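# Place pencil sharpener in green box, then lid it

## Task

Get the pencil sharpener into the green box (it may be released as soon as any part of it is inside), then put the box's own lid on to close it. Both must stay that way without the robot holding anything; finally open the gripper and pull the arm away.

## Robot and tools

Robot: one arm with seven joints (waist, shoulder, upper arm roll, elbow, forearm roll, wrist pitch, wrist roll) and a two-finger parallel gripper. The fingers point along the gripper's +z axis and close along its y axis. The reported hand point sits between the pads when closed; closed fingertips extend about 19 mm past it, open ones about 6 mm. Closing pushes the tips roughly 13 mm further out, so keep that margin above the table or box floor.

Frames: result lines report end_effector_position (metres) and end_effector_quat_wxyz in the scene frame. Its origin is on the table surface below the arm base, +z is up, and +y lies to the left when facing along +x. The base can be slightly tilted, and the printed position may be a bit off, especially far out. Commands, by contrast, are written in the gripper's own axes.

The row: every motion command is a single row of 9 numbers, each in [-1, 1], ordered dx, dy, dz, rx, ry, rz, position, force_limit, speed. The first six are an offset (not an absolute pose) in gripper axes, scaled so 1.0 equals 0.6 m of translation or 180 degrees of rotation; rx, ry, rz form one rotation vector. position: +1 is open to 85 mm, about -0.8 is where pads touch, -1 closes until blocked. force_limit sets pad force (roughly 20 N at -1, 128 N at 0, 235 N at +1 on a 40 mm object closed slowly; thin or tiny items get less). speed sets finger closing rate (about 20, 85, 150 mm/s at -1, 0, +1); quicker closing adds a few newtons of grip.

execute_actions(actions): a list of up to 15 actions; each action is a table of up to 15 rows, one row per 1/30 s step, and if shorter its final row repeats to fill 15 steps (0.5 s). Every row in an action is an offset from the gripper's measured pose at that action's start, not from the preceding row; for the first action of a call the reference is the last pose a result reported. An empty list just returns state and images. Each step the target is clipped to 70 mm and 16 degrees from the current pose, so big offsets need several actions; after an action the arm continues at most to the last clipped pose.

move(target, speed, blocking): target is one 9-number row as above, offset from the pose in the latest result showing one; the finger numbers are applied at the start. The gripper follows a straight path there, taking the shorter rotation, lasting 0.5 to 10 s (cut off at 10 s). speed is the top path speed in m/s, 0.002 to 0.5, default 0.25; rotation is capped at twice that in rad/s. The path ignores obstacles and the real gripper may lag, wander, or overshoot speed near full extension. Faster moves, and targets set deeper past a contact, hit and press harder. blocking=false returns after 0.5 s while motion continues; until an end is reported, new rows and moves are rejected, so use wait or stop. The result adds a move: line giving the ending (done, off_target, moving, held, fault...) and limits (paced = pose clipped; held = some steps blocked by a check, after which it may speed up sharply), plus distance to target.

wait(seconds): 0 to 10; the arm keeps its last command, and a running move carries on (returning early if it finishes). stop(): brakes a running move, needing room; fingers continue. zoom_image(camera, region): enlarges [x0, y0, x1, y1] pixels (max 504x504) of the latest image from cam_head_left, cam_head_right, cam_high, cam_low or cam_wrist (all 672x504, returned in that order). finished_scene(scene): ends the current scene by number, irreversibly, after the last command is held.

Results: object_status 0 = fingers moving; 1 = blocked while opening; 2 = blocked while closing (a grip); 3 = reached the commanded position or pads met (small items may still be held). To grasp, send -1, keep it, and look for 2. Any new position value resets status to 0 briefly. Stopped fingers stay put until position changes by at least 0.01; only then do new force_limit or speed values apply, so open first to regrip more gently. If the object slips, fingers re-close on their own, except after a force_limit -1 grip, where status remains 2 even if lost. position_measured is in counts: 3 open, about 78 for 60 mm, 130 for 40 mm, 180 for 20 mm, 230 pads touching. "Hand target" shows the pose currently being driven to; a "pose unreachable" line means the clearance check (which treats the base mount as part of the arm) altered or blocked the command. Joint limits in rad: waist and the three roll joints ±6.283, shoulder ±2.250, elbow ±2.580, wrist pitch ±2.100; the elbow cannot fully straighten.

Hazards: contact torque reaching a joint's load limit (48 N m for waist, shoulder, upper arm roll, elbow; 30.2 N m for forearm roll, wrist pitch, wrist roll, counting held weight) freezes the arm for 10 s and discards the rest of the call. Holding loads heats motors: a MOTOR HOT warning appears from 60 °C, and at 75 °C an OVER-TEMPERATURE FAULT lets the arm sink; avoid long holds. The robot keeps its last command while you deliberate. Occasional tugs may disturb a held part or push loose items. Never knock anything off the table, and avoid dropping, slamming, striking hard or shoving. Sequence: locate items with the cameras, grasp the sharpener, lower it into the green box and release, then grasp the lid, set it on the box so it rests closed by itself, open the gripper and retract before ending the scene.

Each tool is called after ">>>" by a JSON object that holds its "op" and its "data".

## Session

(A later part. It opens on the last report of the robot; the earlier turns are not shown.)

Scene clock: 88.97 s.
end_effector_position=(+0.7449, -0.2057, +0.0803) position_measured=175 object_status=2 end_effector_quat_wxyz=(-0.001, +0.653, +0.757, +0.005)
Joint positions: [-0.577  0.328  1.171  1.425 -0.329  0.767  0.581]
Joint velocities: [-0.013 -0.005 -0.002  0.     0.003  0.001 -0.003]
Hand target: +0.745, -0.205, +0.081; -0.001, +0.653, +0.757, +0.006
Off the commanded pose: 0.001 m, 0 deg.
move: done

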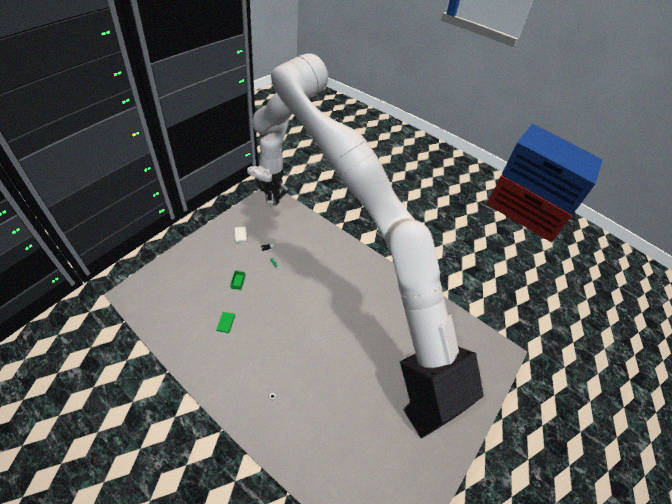

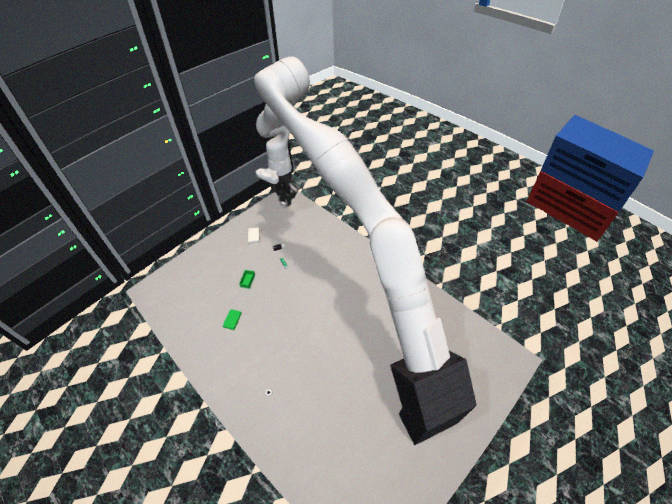

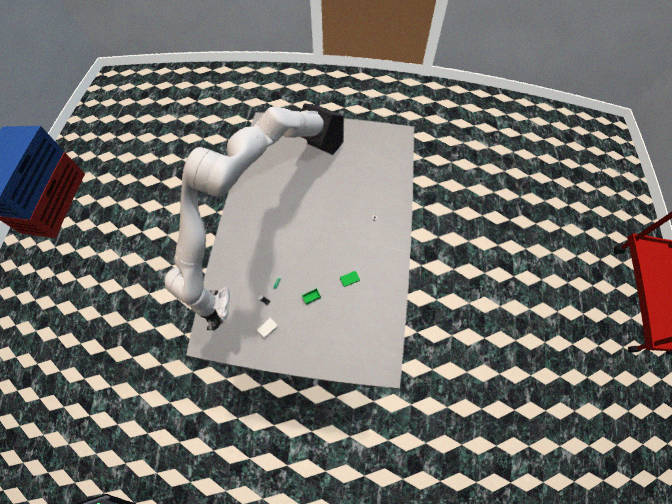

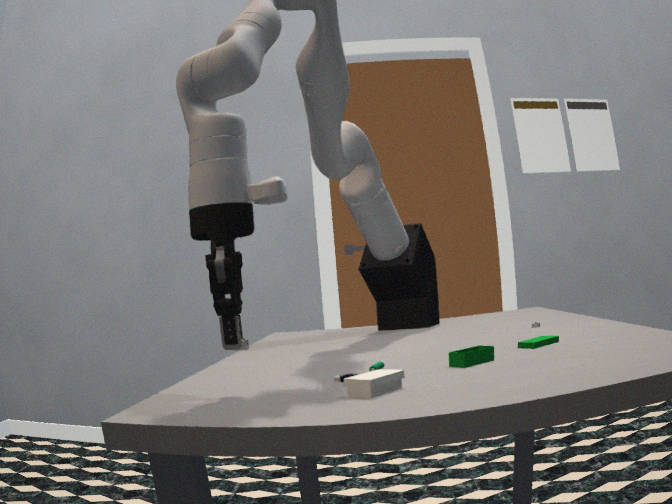

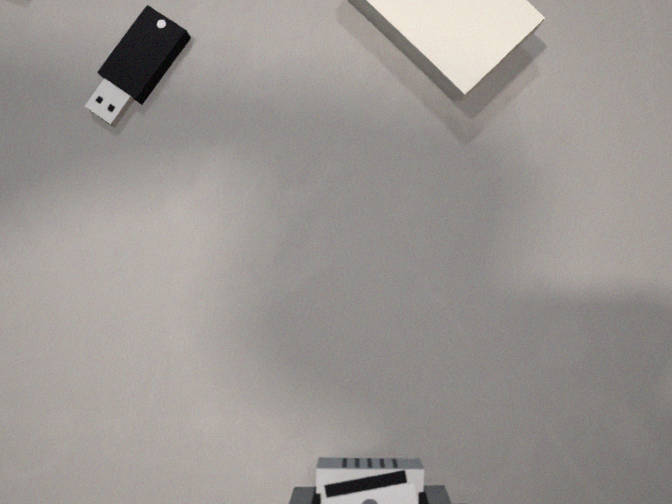

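>>> {"op": "move", "data": {"target": [0.487,-0.148,0,0,0,0.361,-1,-0.6,-0.3], "speed": 0.2}}

>>> {"op": "move", "data": {"target": [0,0,0.07,0,0,0,-1,-0.6,-0.3], "speed": 0.06}}

>>> {"op": "zoom_image", "data": {"camera": "cam_low", "region": [400, 280, 560, 400]}}

Scene clock: 100.30 s.
end_effector_position=(+0.6141, +0.0696, +0.0831) position_measured=175 object_status=2 end_effector_quat_wxyz=(-0.004, +0.958, +0.287, +0.005)
Joint positions: [-1.343  0.804  1.612  1.892 -0.752  0.561 -0.689]
Joint velocities: [-0.004  0.01  -0.001 -0.     0.003  0.001 -0.002]
Hand target: +0.614, +0.070, +0.083; -0.004, +0.958, +0.288, +0.005
Off the commanded pose: 0.001 m, 0 deg.
move: done

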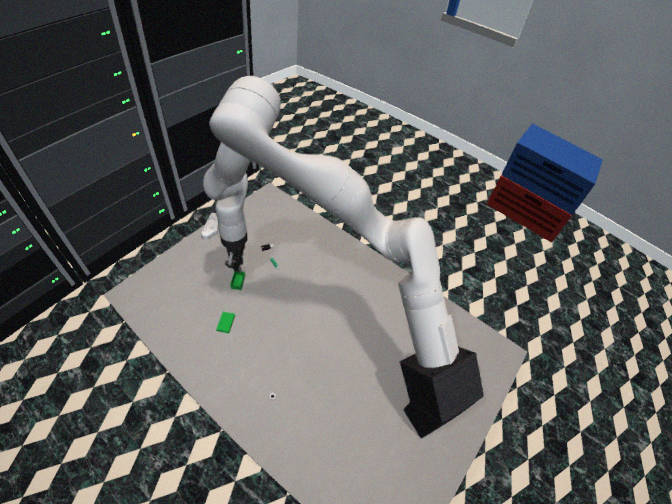

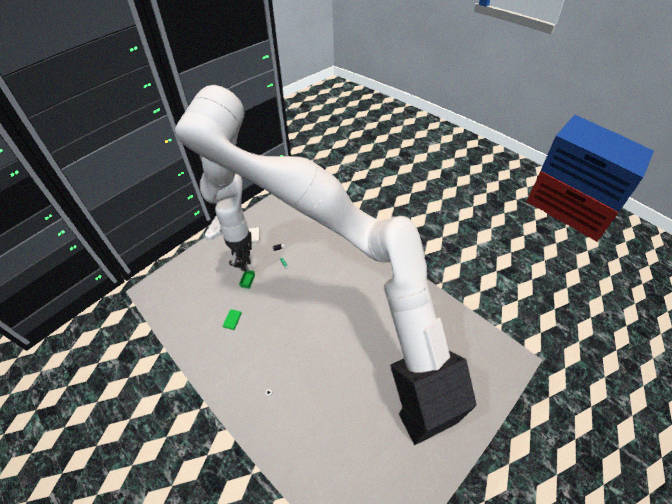

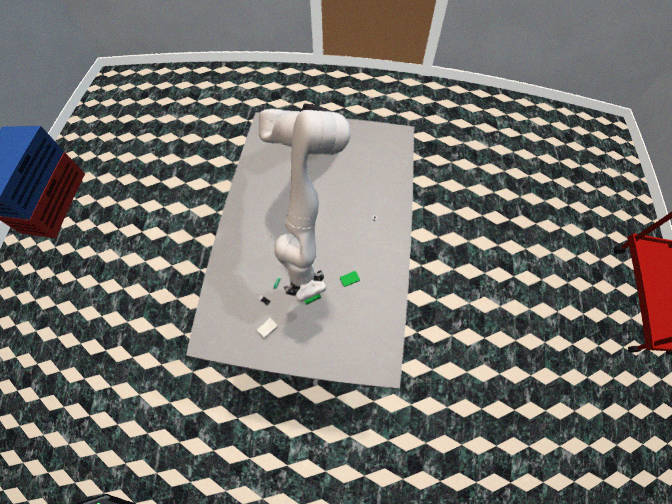

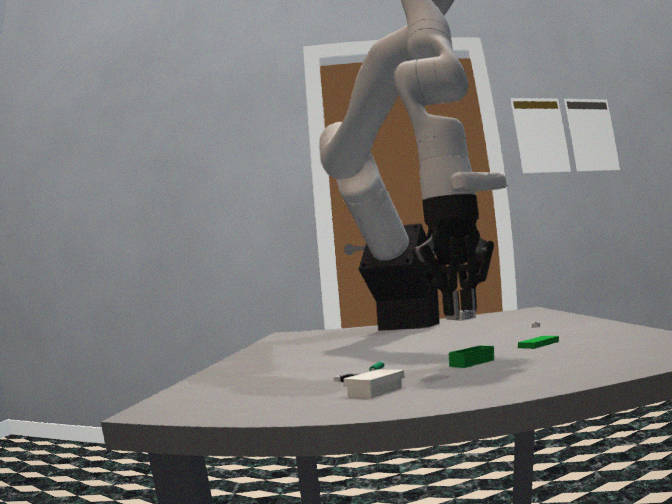

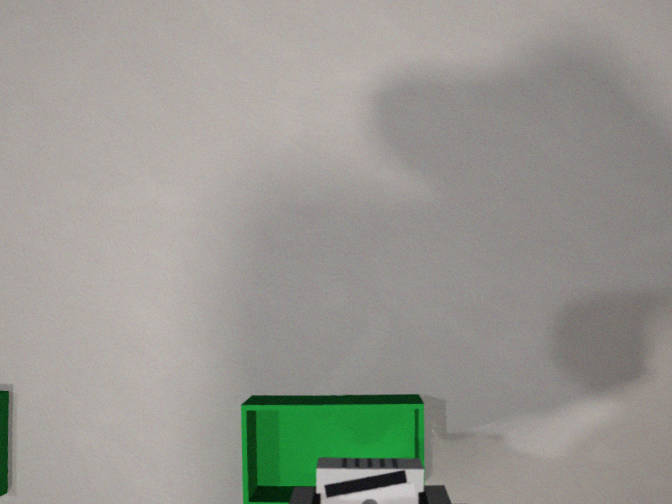

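Scene clock: 101.30 s.
end_effector_position=(+0.6142, +0.0703, +0.0412) position_measured=175 object_status=2 end_effector_quat_wxyz=(-0.004, +0.958, +0.288, +0.005)
Joint positions: [-1.22   0.808  1.476  1.885 -0.81   0.47  -0.641]
Joint velocities: [ 0.009  0.     0.    -0.     0.    -0.002 -0.   ]
Hand target: +0.614, +0.070, +0.041; -0.004, +0.958, +0.287, +0.005
Off the commanded pose: 0.000 m, 0 deg.
move: done

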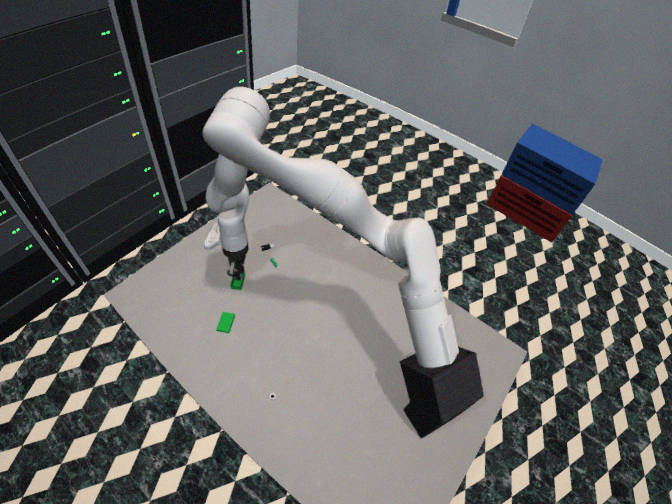

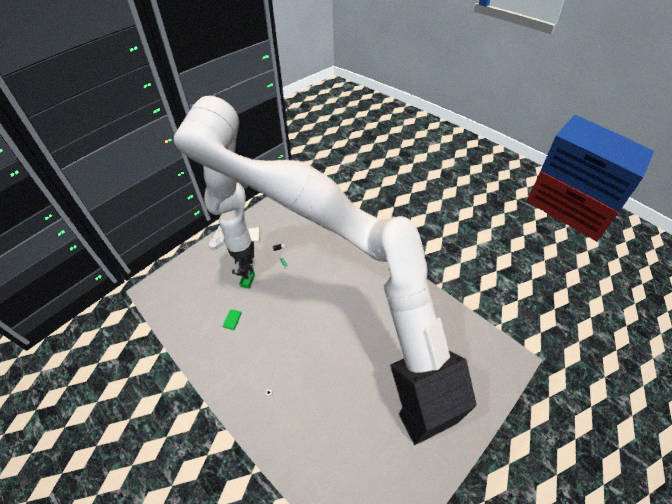

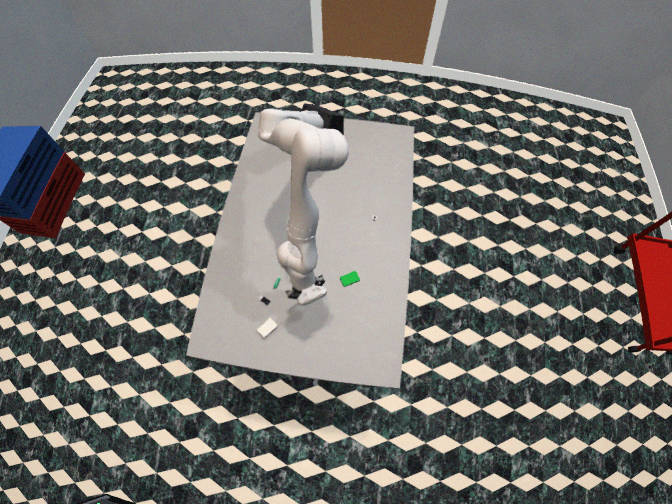

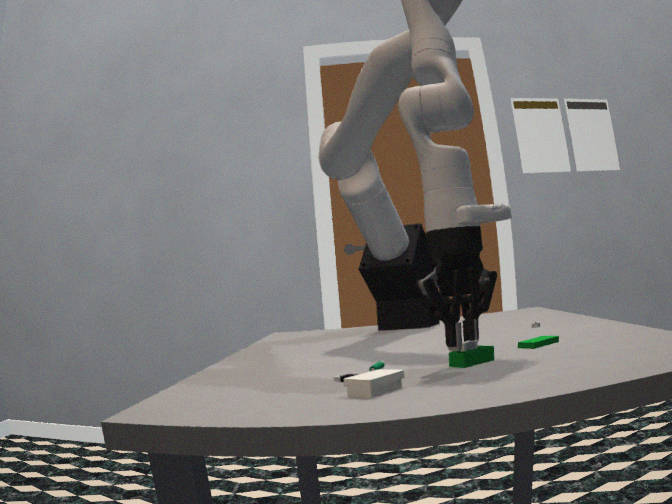

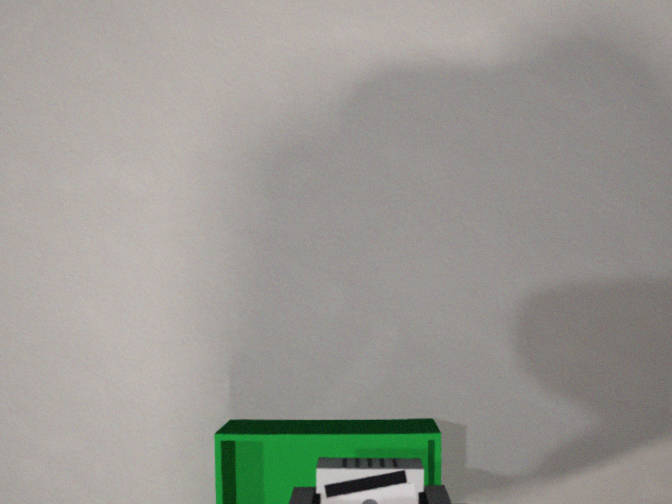

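Region (400, 280, 560, 400) of cam_low's 672x504 image, scaled by 3.150, with more detail than that image has; it fills the top 378 rows of this view, and the rest is white.

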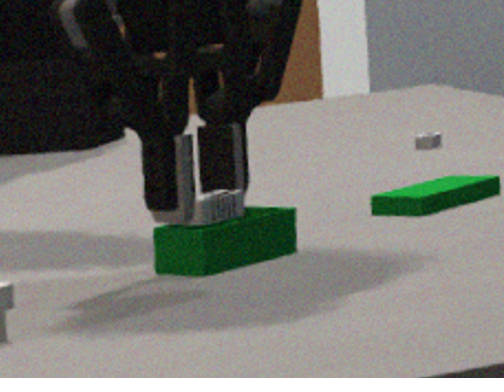

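>>> {"op": "move", "data": {"target": [0,-0.02,0,0,0,0,-1,-0.6,-0.3], "speed": 0.04}}

>>> {"op": "move", "data": {"target": [0,0,0.025,0,0,0,-1,-0.6,-0.3], "speed": 0.03}}

>>> {"op": "move", "data": {"target": [0,0,0,0,0,0,-0.45,0,-0.8]}}

>>> {"op": "move", "data": {"target": [0,0,-0.1,0,0,0,-0.45,0,-0.8], "speed": 0.08}}

Scene clock: 112.07 s.
end_effector_position=(+0.6076, +0.0802, +0.0413) position_measured=175 object_status=2 end_effector_quat_wxyz=(-0.004, +0.958, +0.287, +0.005)
Joint positions: [-1.238  0.826  1.472  1.895 -0.82   0.464 -0.657]
Joint velocities: [-0.002  0.001  0.001  0.001  0.001 -0.    -0.001]
Hand target: +0.608, +0.080, +0.041; -0.004, +0.958, +0.288, +0.005
Off the commanded pose: 0.000 m, 0 deg.
move: done

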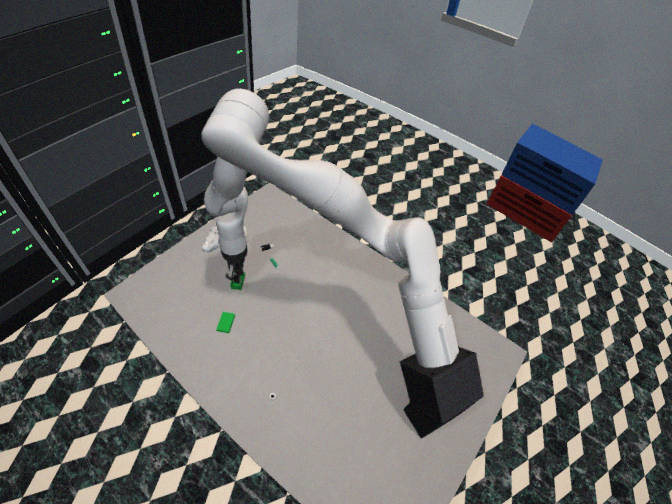

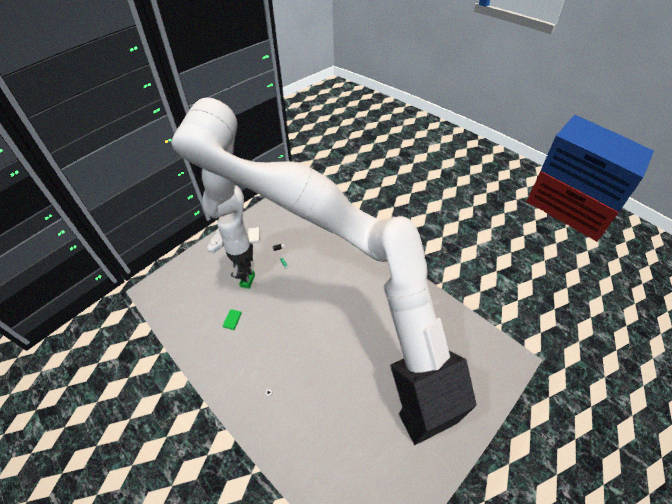

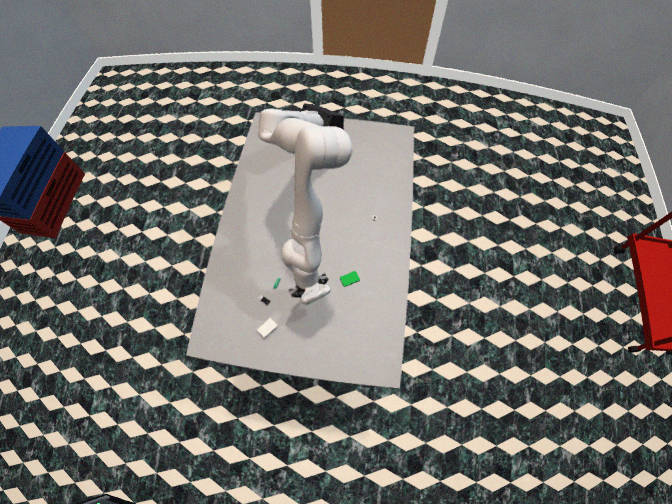

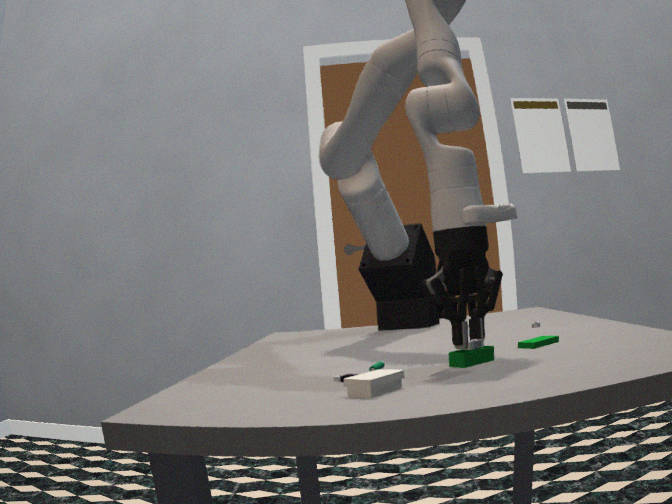

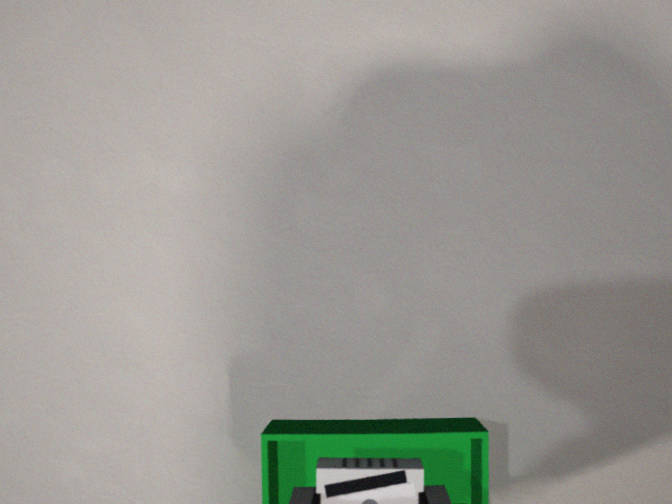

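Scene clock: 112.83 s.
end_effector_position=(+0.6076, +0.0806, +0.0264) position_measured=175 object_status=2 end_effector_quat_wxyz=(-0.004, +0.958, +0.288, +0.005)
Joint positions: [-1.194  0.829  1.423  1.889 -0.84   0.433 -0.639]
Joint velocities: [ 0.005 -0.001 -0.    -0.001 -0.001 -0.002  0.002]
Hand target: +0.608, +0.080, +0.026; -0.004, +0.958, +0.287, +0.005
Off the commanded pose: 0.000 m, 0 deg.
move: done

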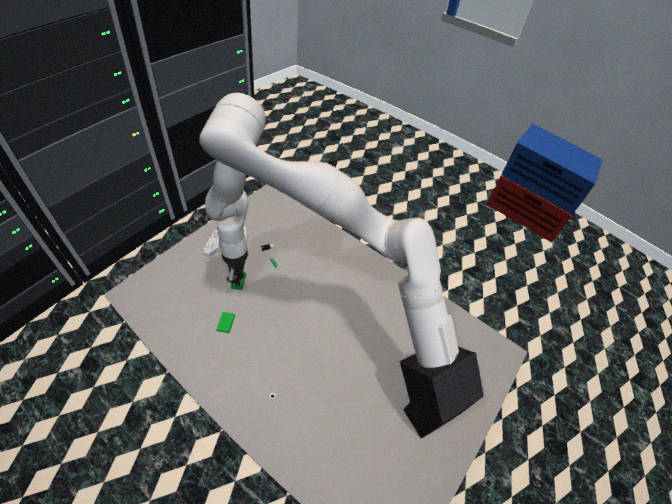

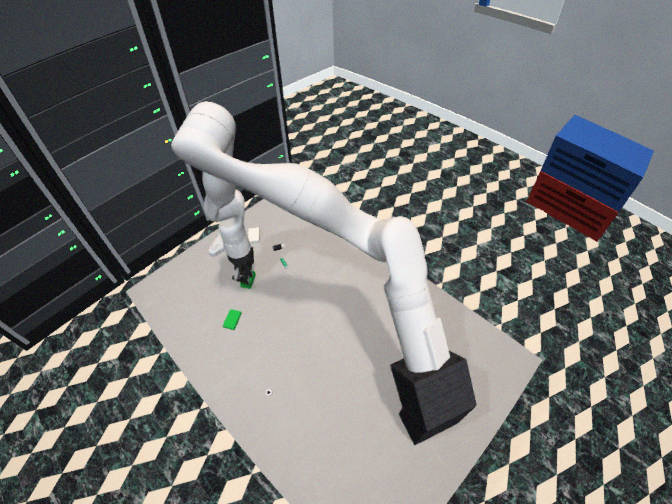

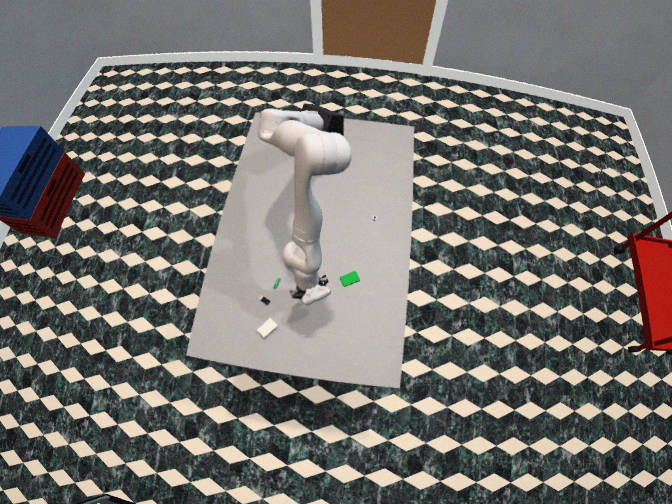

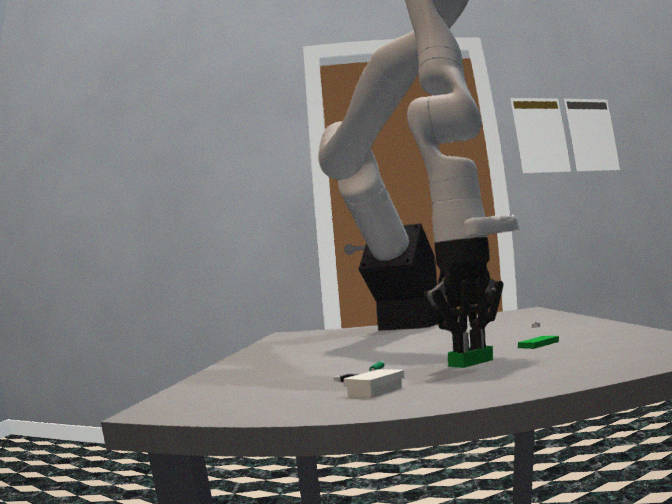

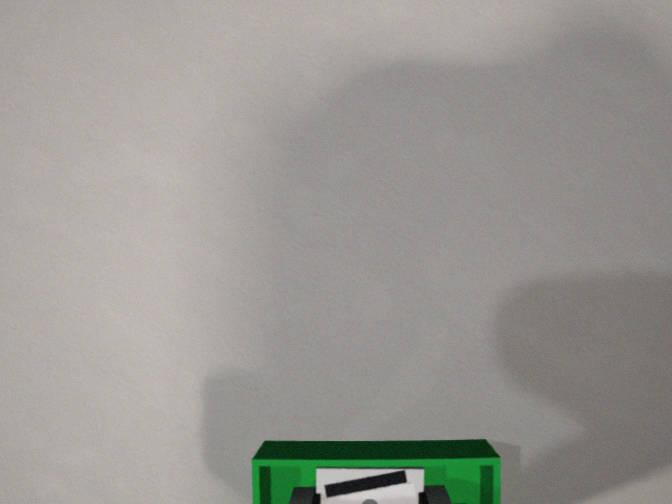

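Scene clock: 113.33 s.
end_effector_position=(+0.6076, +0.0806, +0.0264) position_measured=178 object_status=2 end_effector_quat_wxyz=(-0.004, +0.958, +0.288, +0.005)
Joint positions: [-1.194  0.829  1.423  1.889 -0.84   0.433 -0.639]
Joint velocities: [ 0.     0.001 -0.    -0.001  0.001 -0.001  0.002]
Hand target: +0.608, +0.081, +0.026; -0.004, +0.958, +0.288, +0.005
Off the commanded pose: 0.000 m, 0 deg.
move: done

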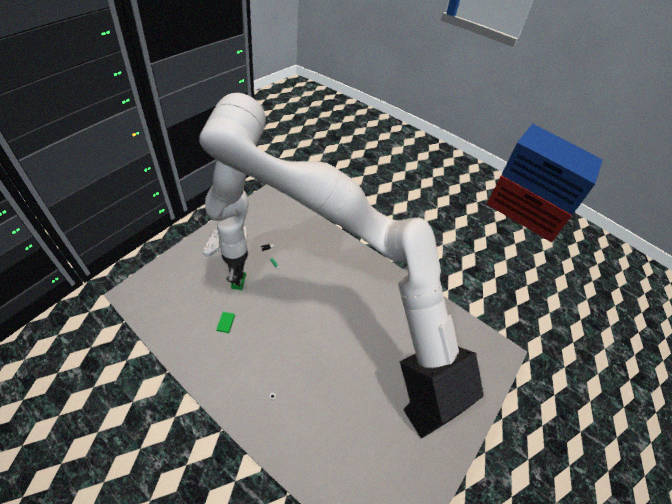

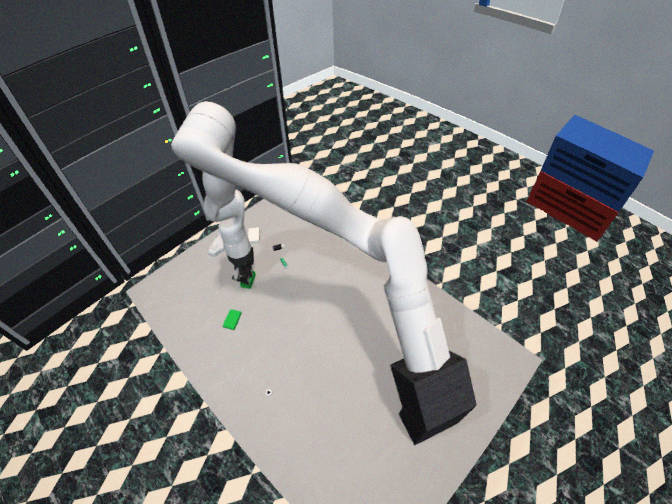

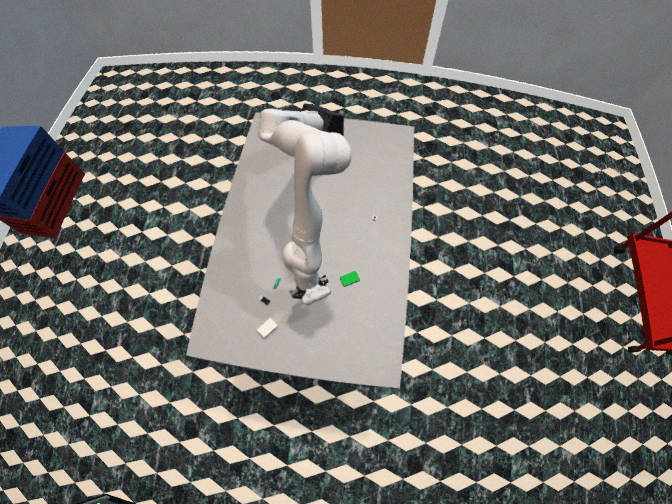

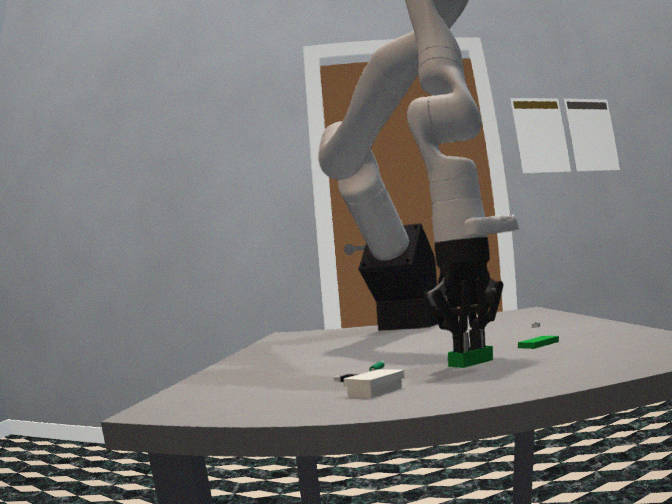

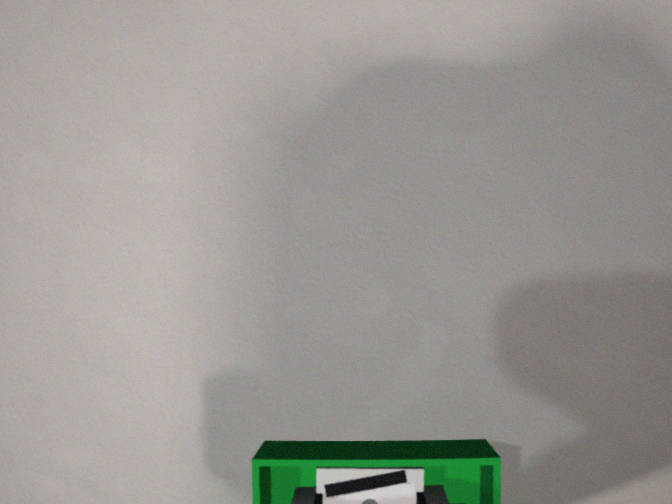

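Scene clock: 114.43 s.
end_effector_position=(+0.6074, +0.0797, +0.0863) position_measured=178 object_status=2 end_effector_quat_wxyz=(-0.004, +0.958, +0.287, +0.005)
Joint positions: [-1.368  0.822  1.616  1.902 -0.754  0.563 -0.711]
Joint velocities: [-0.009  0.    -0.001 -0.001  0.001  0.002 -0.001]
Hand target: +0.607, +0.080, +0.087; -0.004, +0.958, +0.288, +0.005
Off the commanded pose: 0.000 m, 0 deg.
move: done

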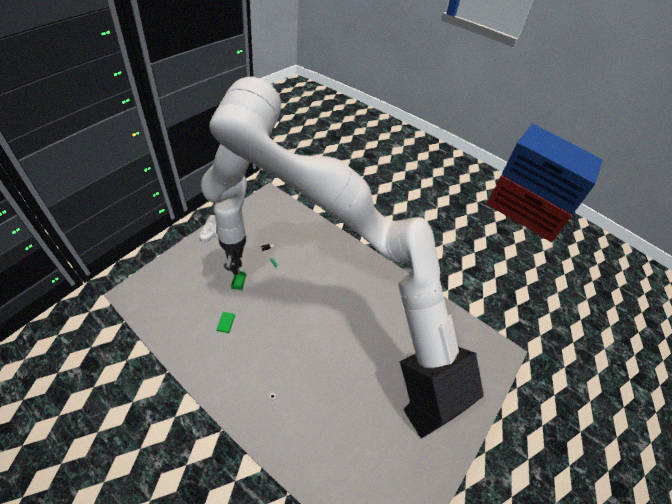

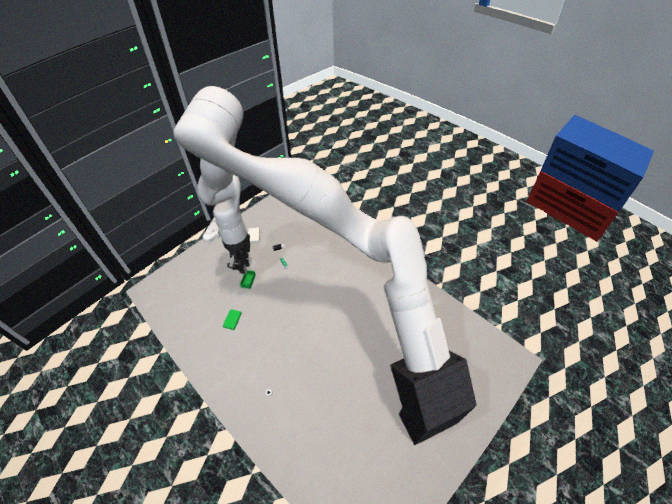

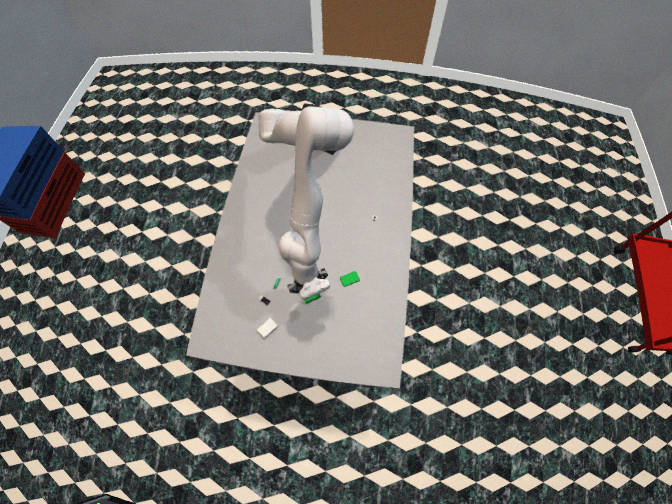

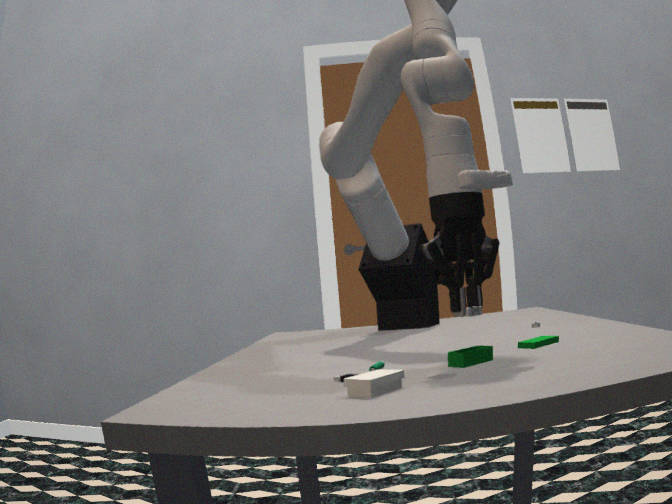

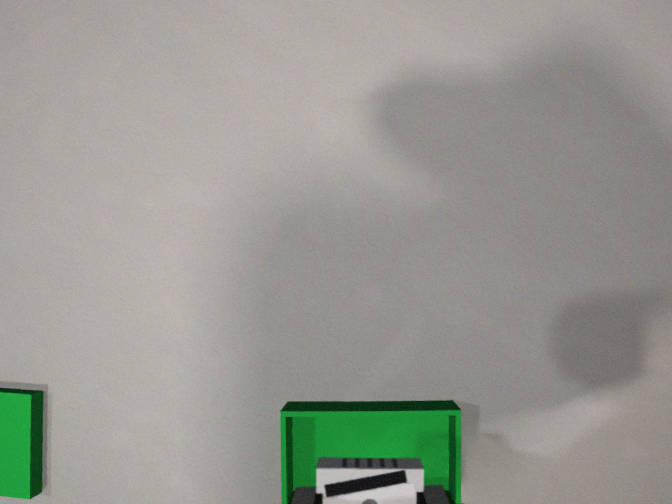

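>>> {"op": "move", "data": {"target": [0,0,0.1,0,0,0,-1,-0.6,-0.3], "speed": 0.05}}

>>> {"op": "execute_actions", "data": {"actions": [[[0,0,0,0,0,0,-0.4,0,-0.5]],[[0,0,0,0,0,0,-0.4,0,-0.5]],[[0,0,0,0,0,0,-0.4,0,-0.5]]]}}

Scene clock: 120.10 s.
end_effector_position=(+0.6076, +0.0806, +0.0264) position_measured=178 object_status=2 end_effector_quat_wxyz=(-0.004, +0.958, +0.288, +0.005)
Joint positions: [-1.193  0.828  1.422  1.889 -0.838  0.432 -0.641]
Joint velocities: [ 0.007 -0.    -0.     0.001 -0.002 -0.001  0.001]
Hand target: +0.608, +0.080, +0.026; -0.004, +0.958, +0.287, +0.005
Off the commanded pose: 0.000 m, 0 deg.
move: done

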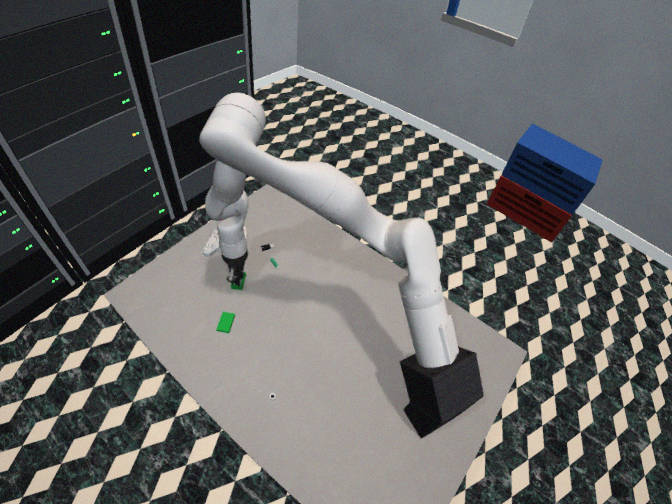

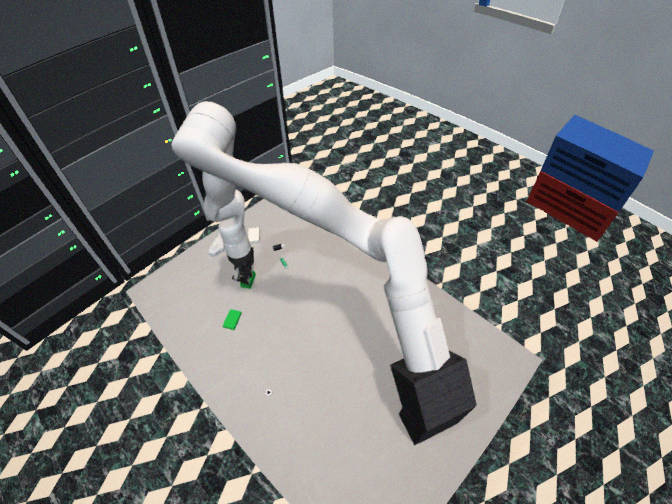

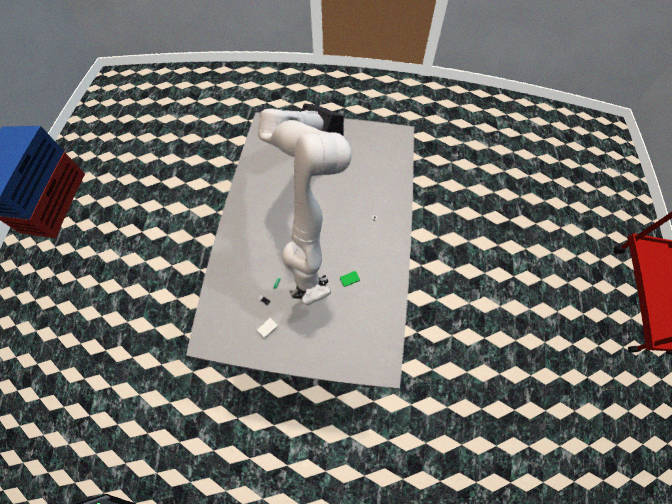

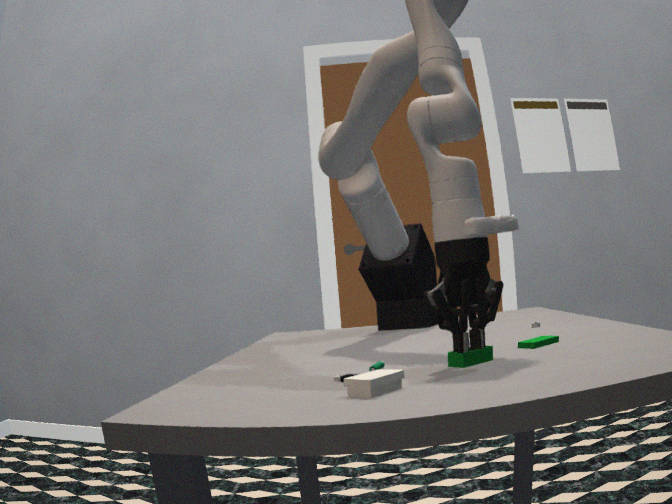

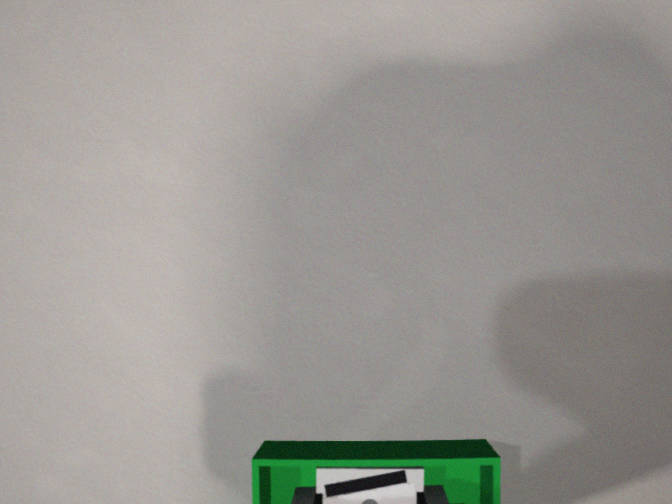

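Scene clock: 121.60 s.
end_effector_position=(+0.6076, +0.0806, +0.0264) position_measured=178 object_status=2 end_effector_quat_wxyz=(-0.004, +0.958, +0.288, +0.005)
Joint positions: [-1.193  0.828  1.422  1.889 -0.838  0.432 -0.641]
Joint velocities: [-0.    -0.    -0.001  0.    -0.    -0.    -0.001]
Hand target: +0.608, +0.081, +0.026; -0.004, +0.958, +0.288, +0.005
Off the commanded pose: 0.000 m, 0 deg.

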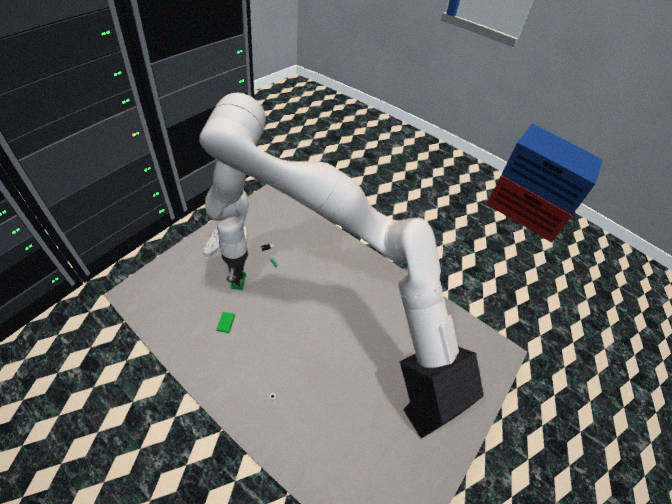

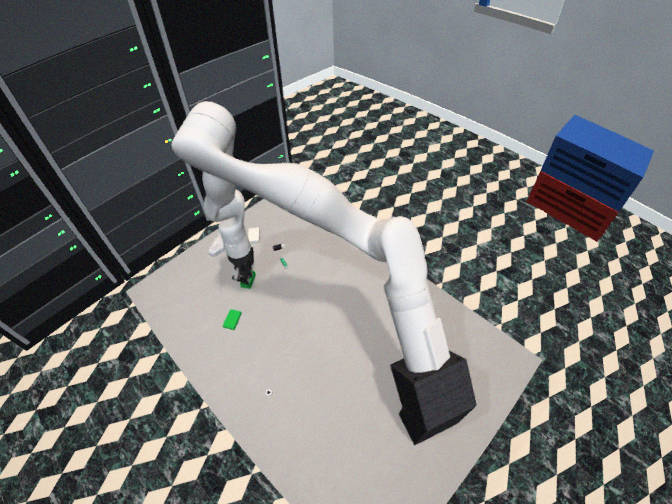

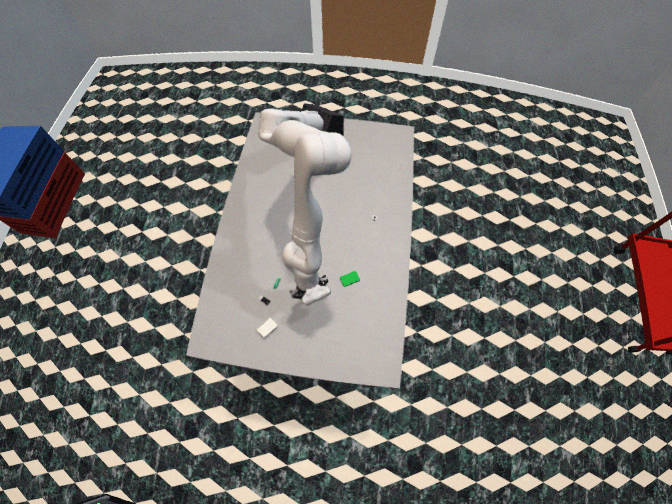

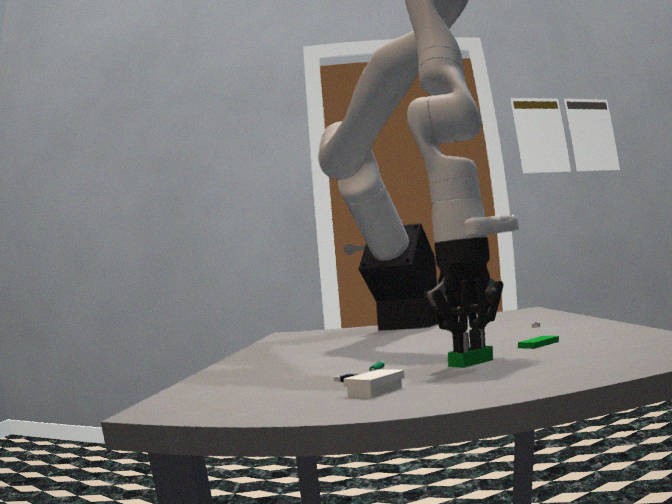

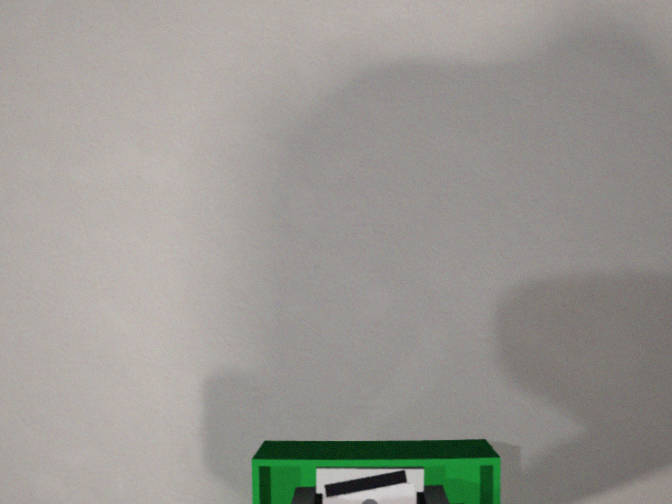

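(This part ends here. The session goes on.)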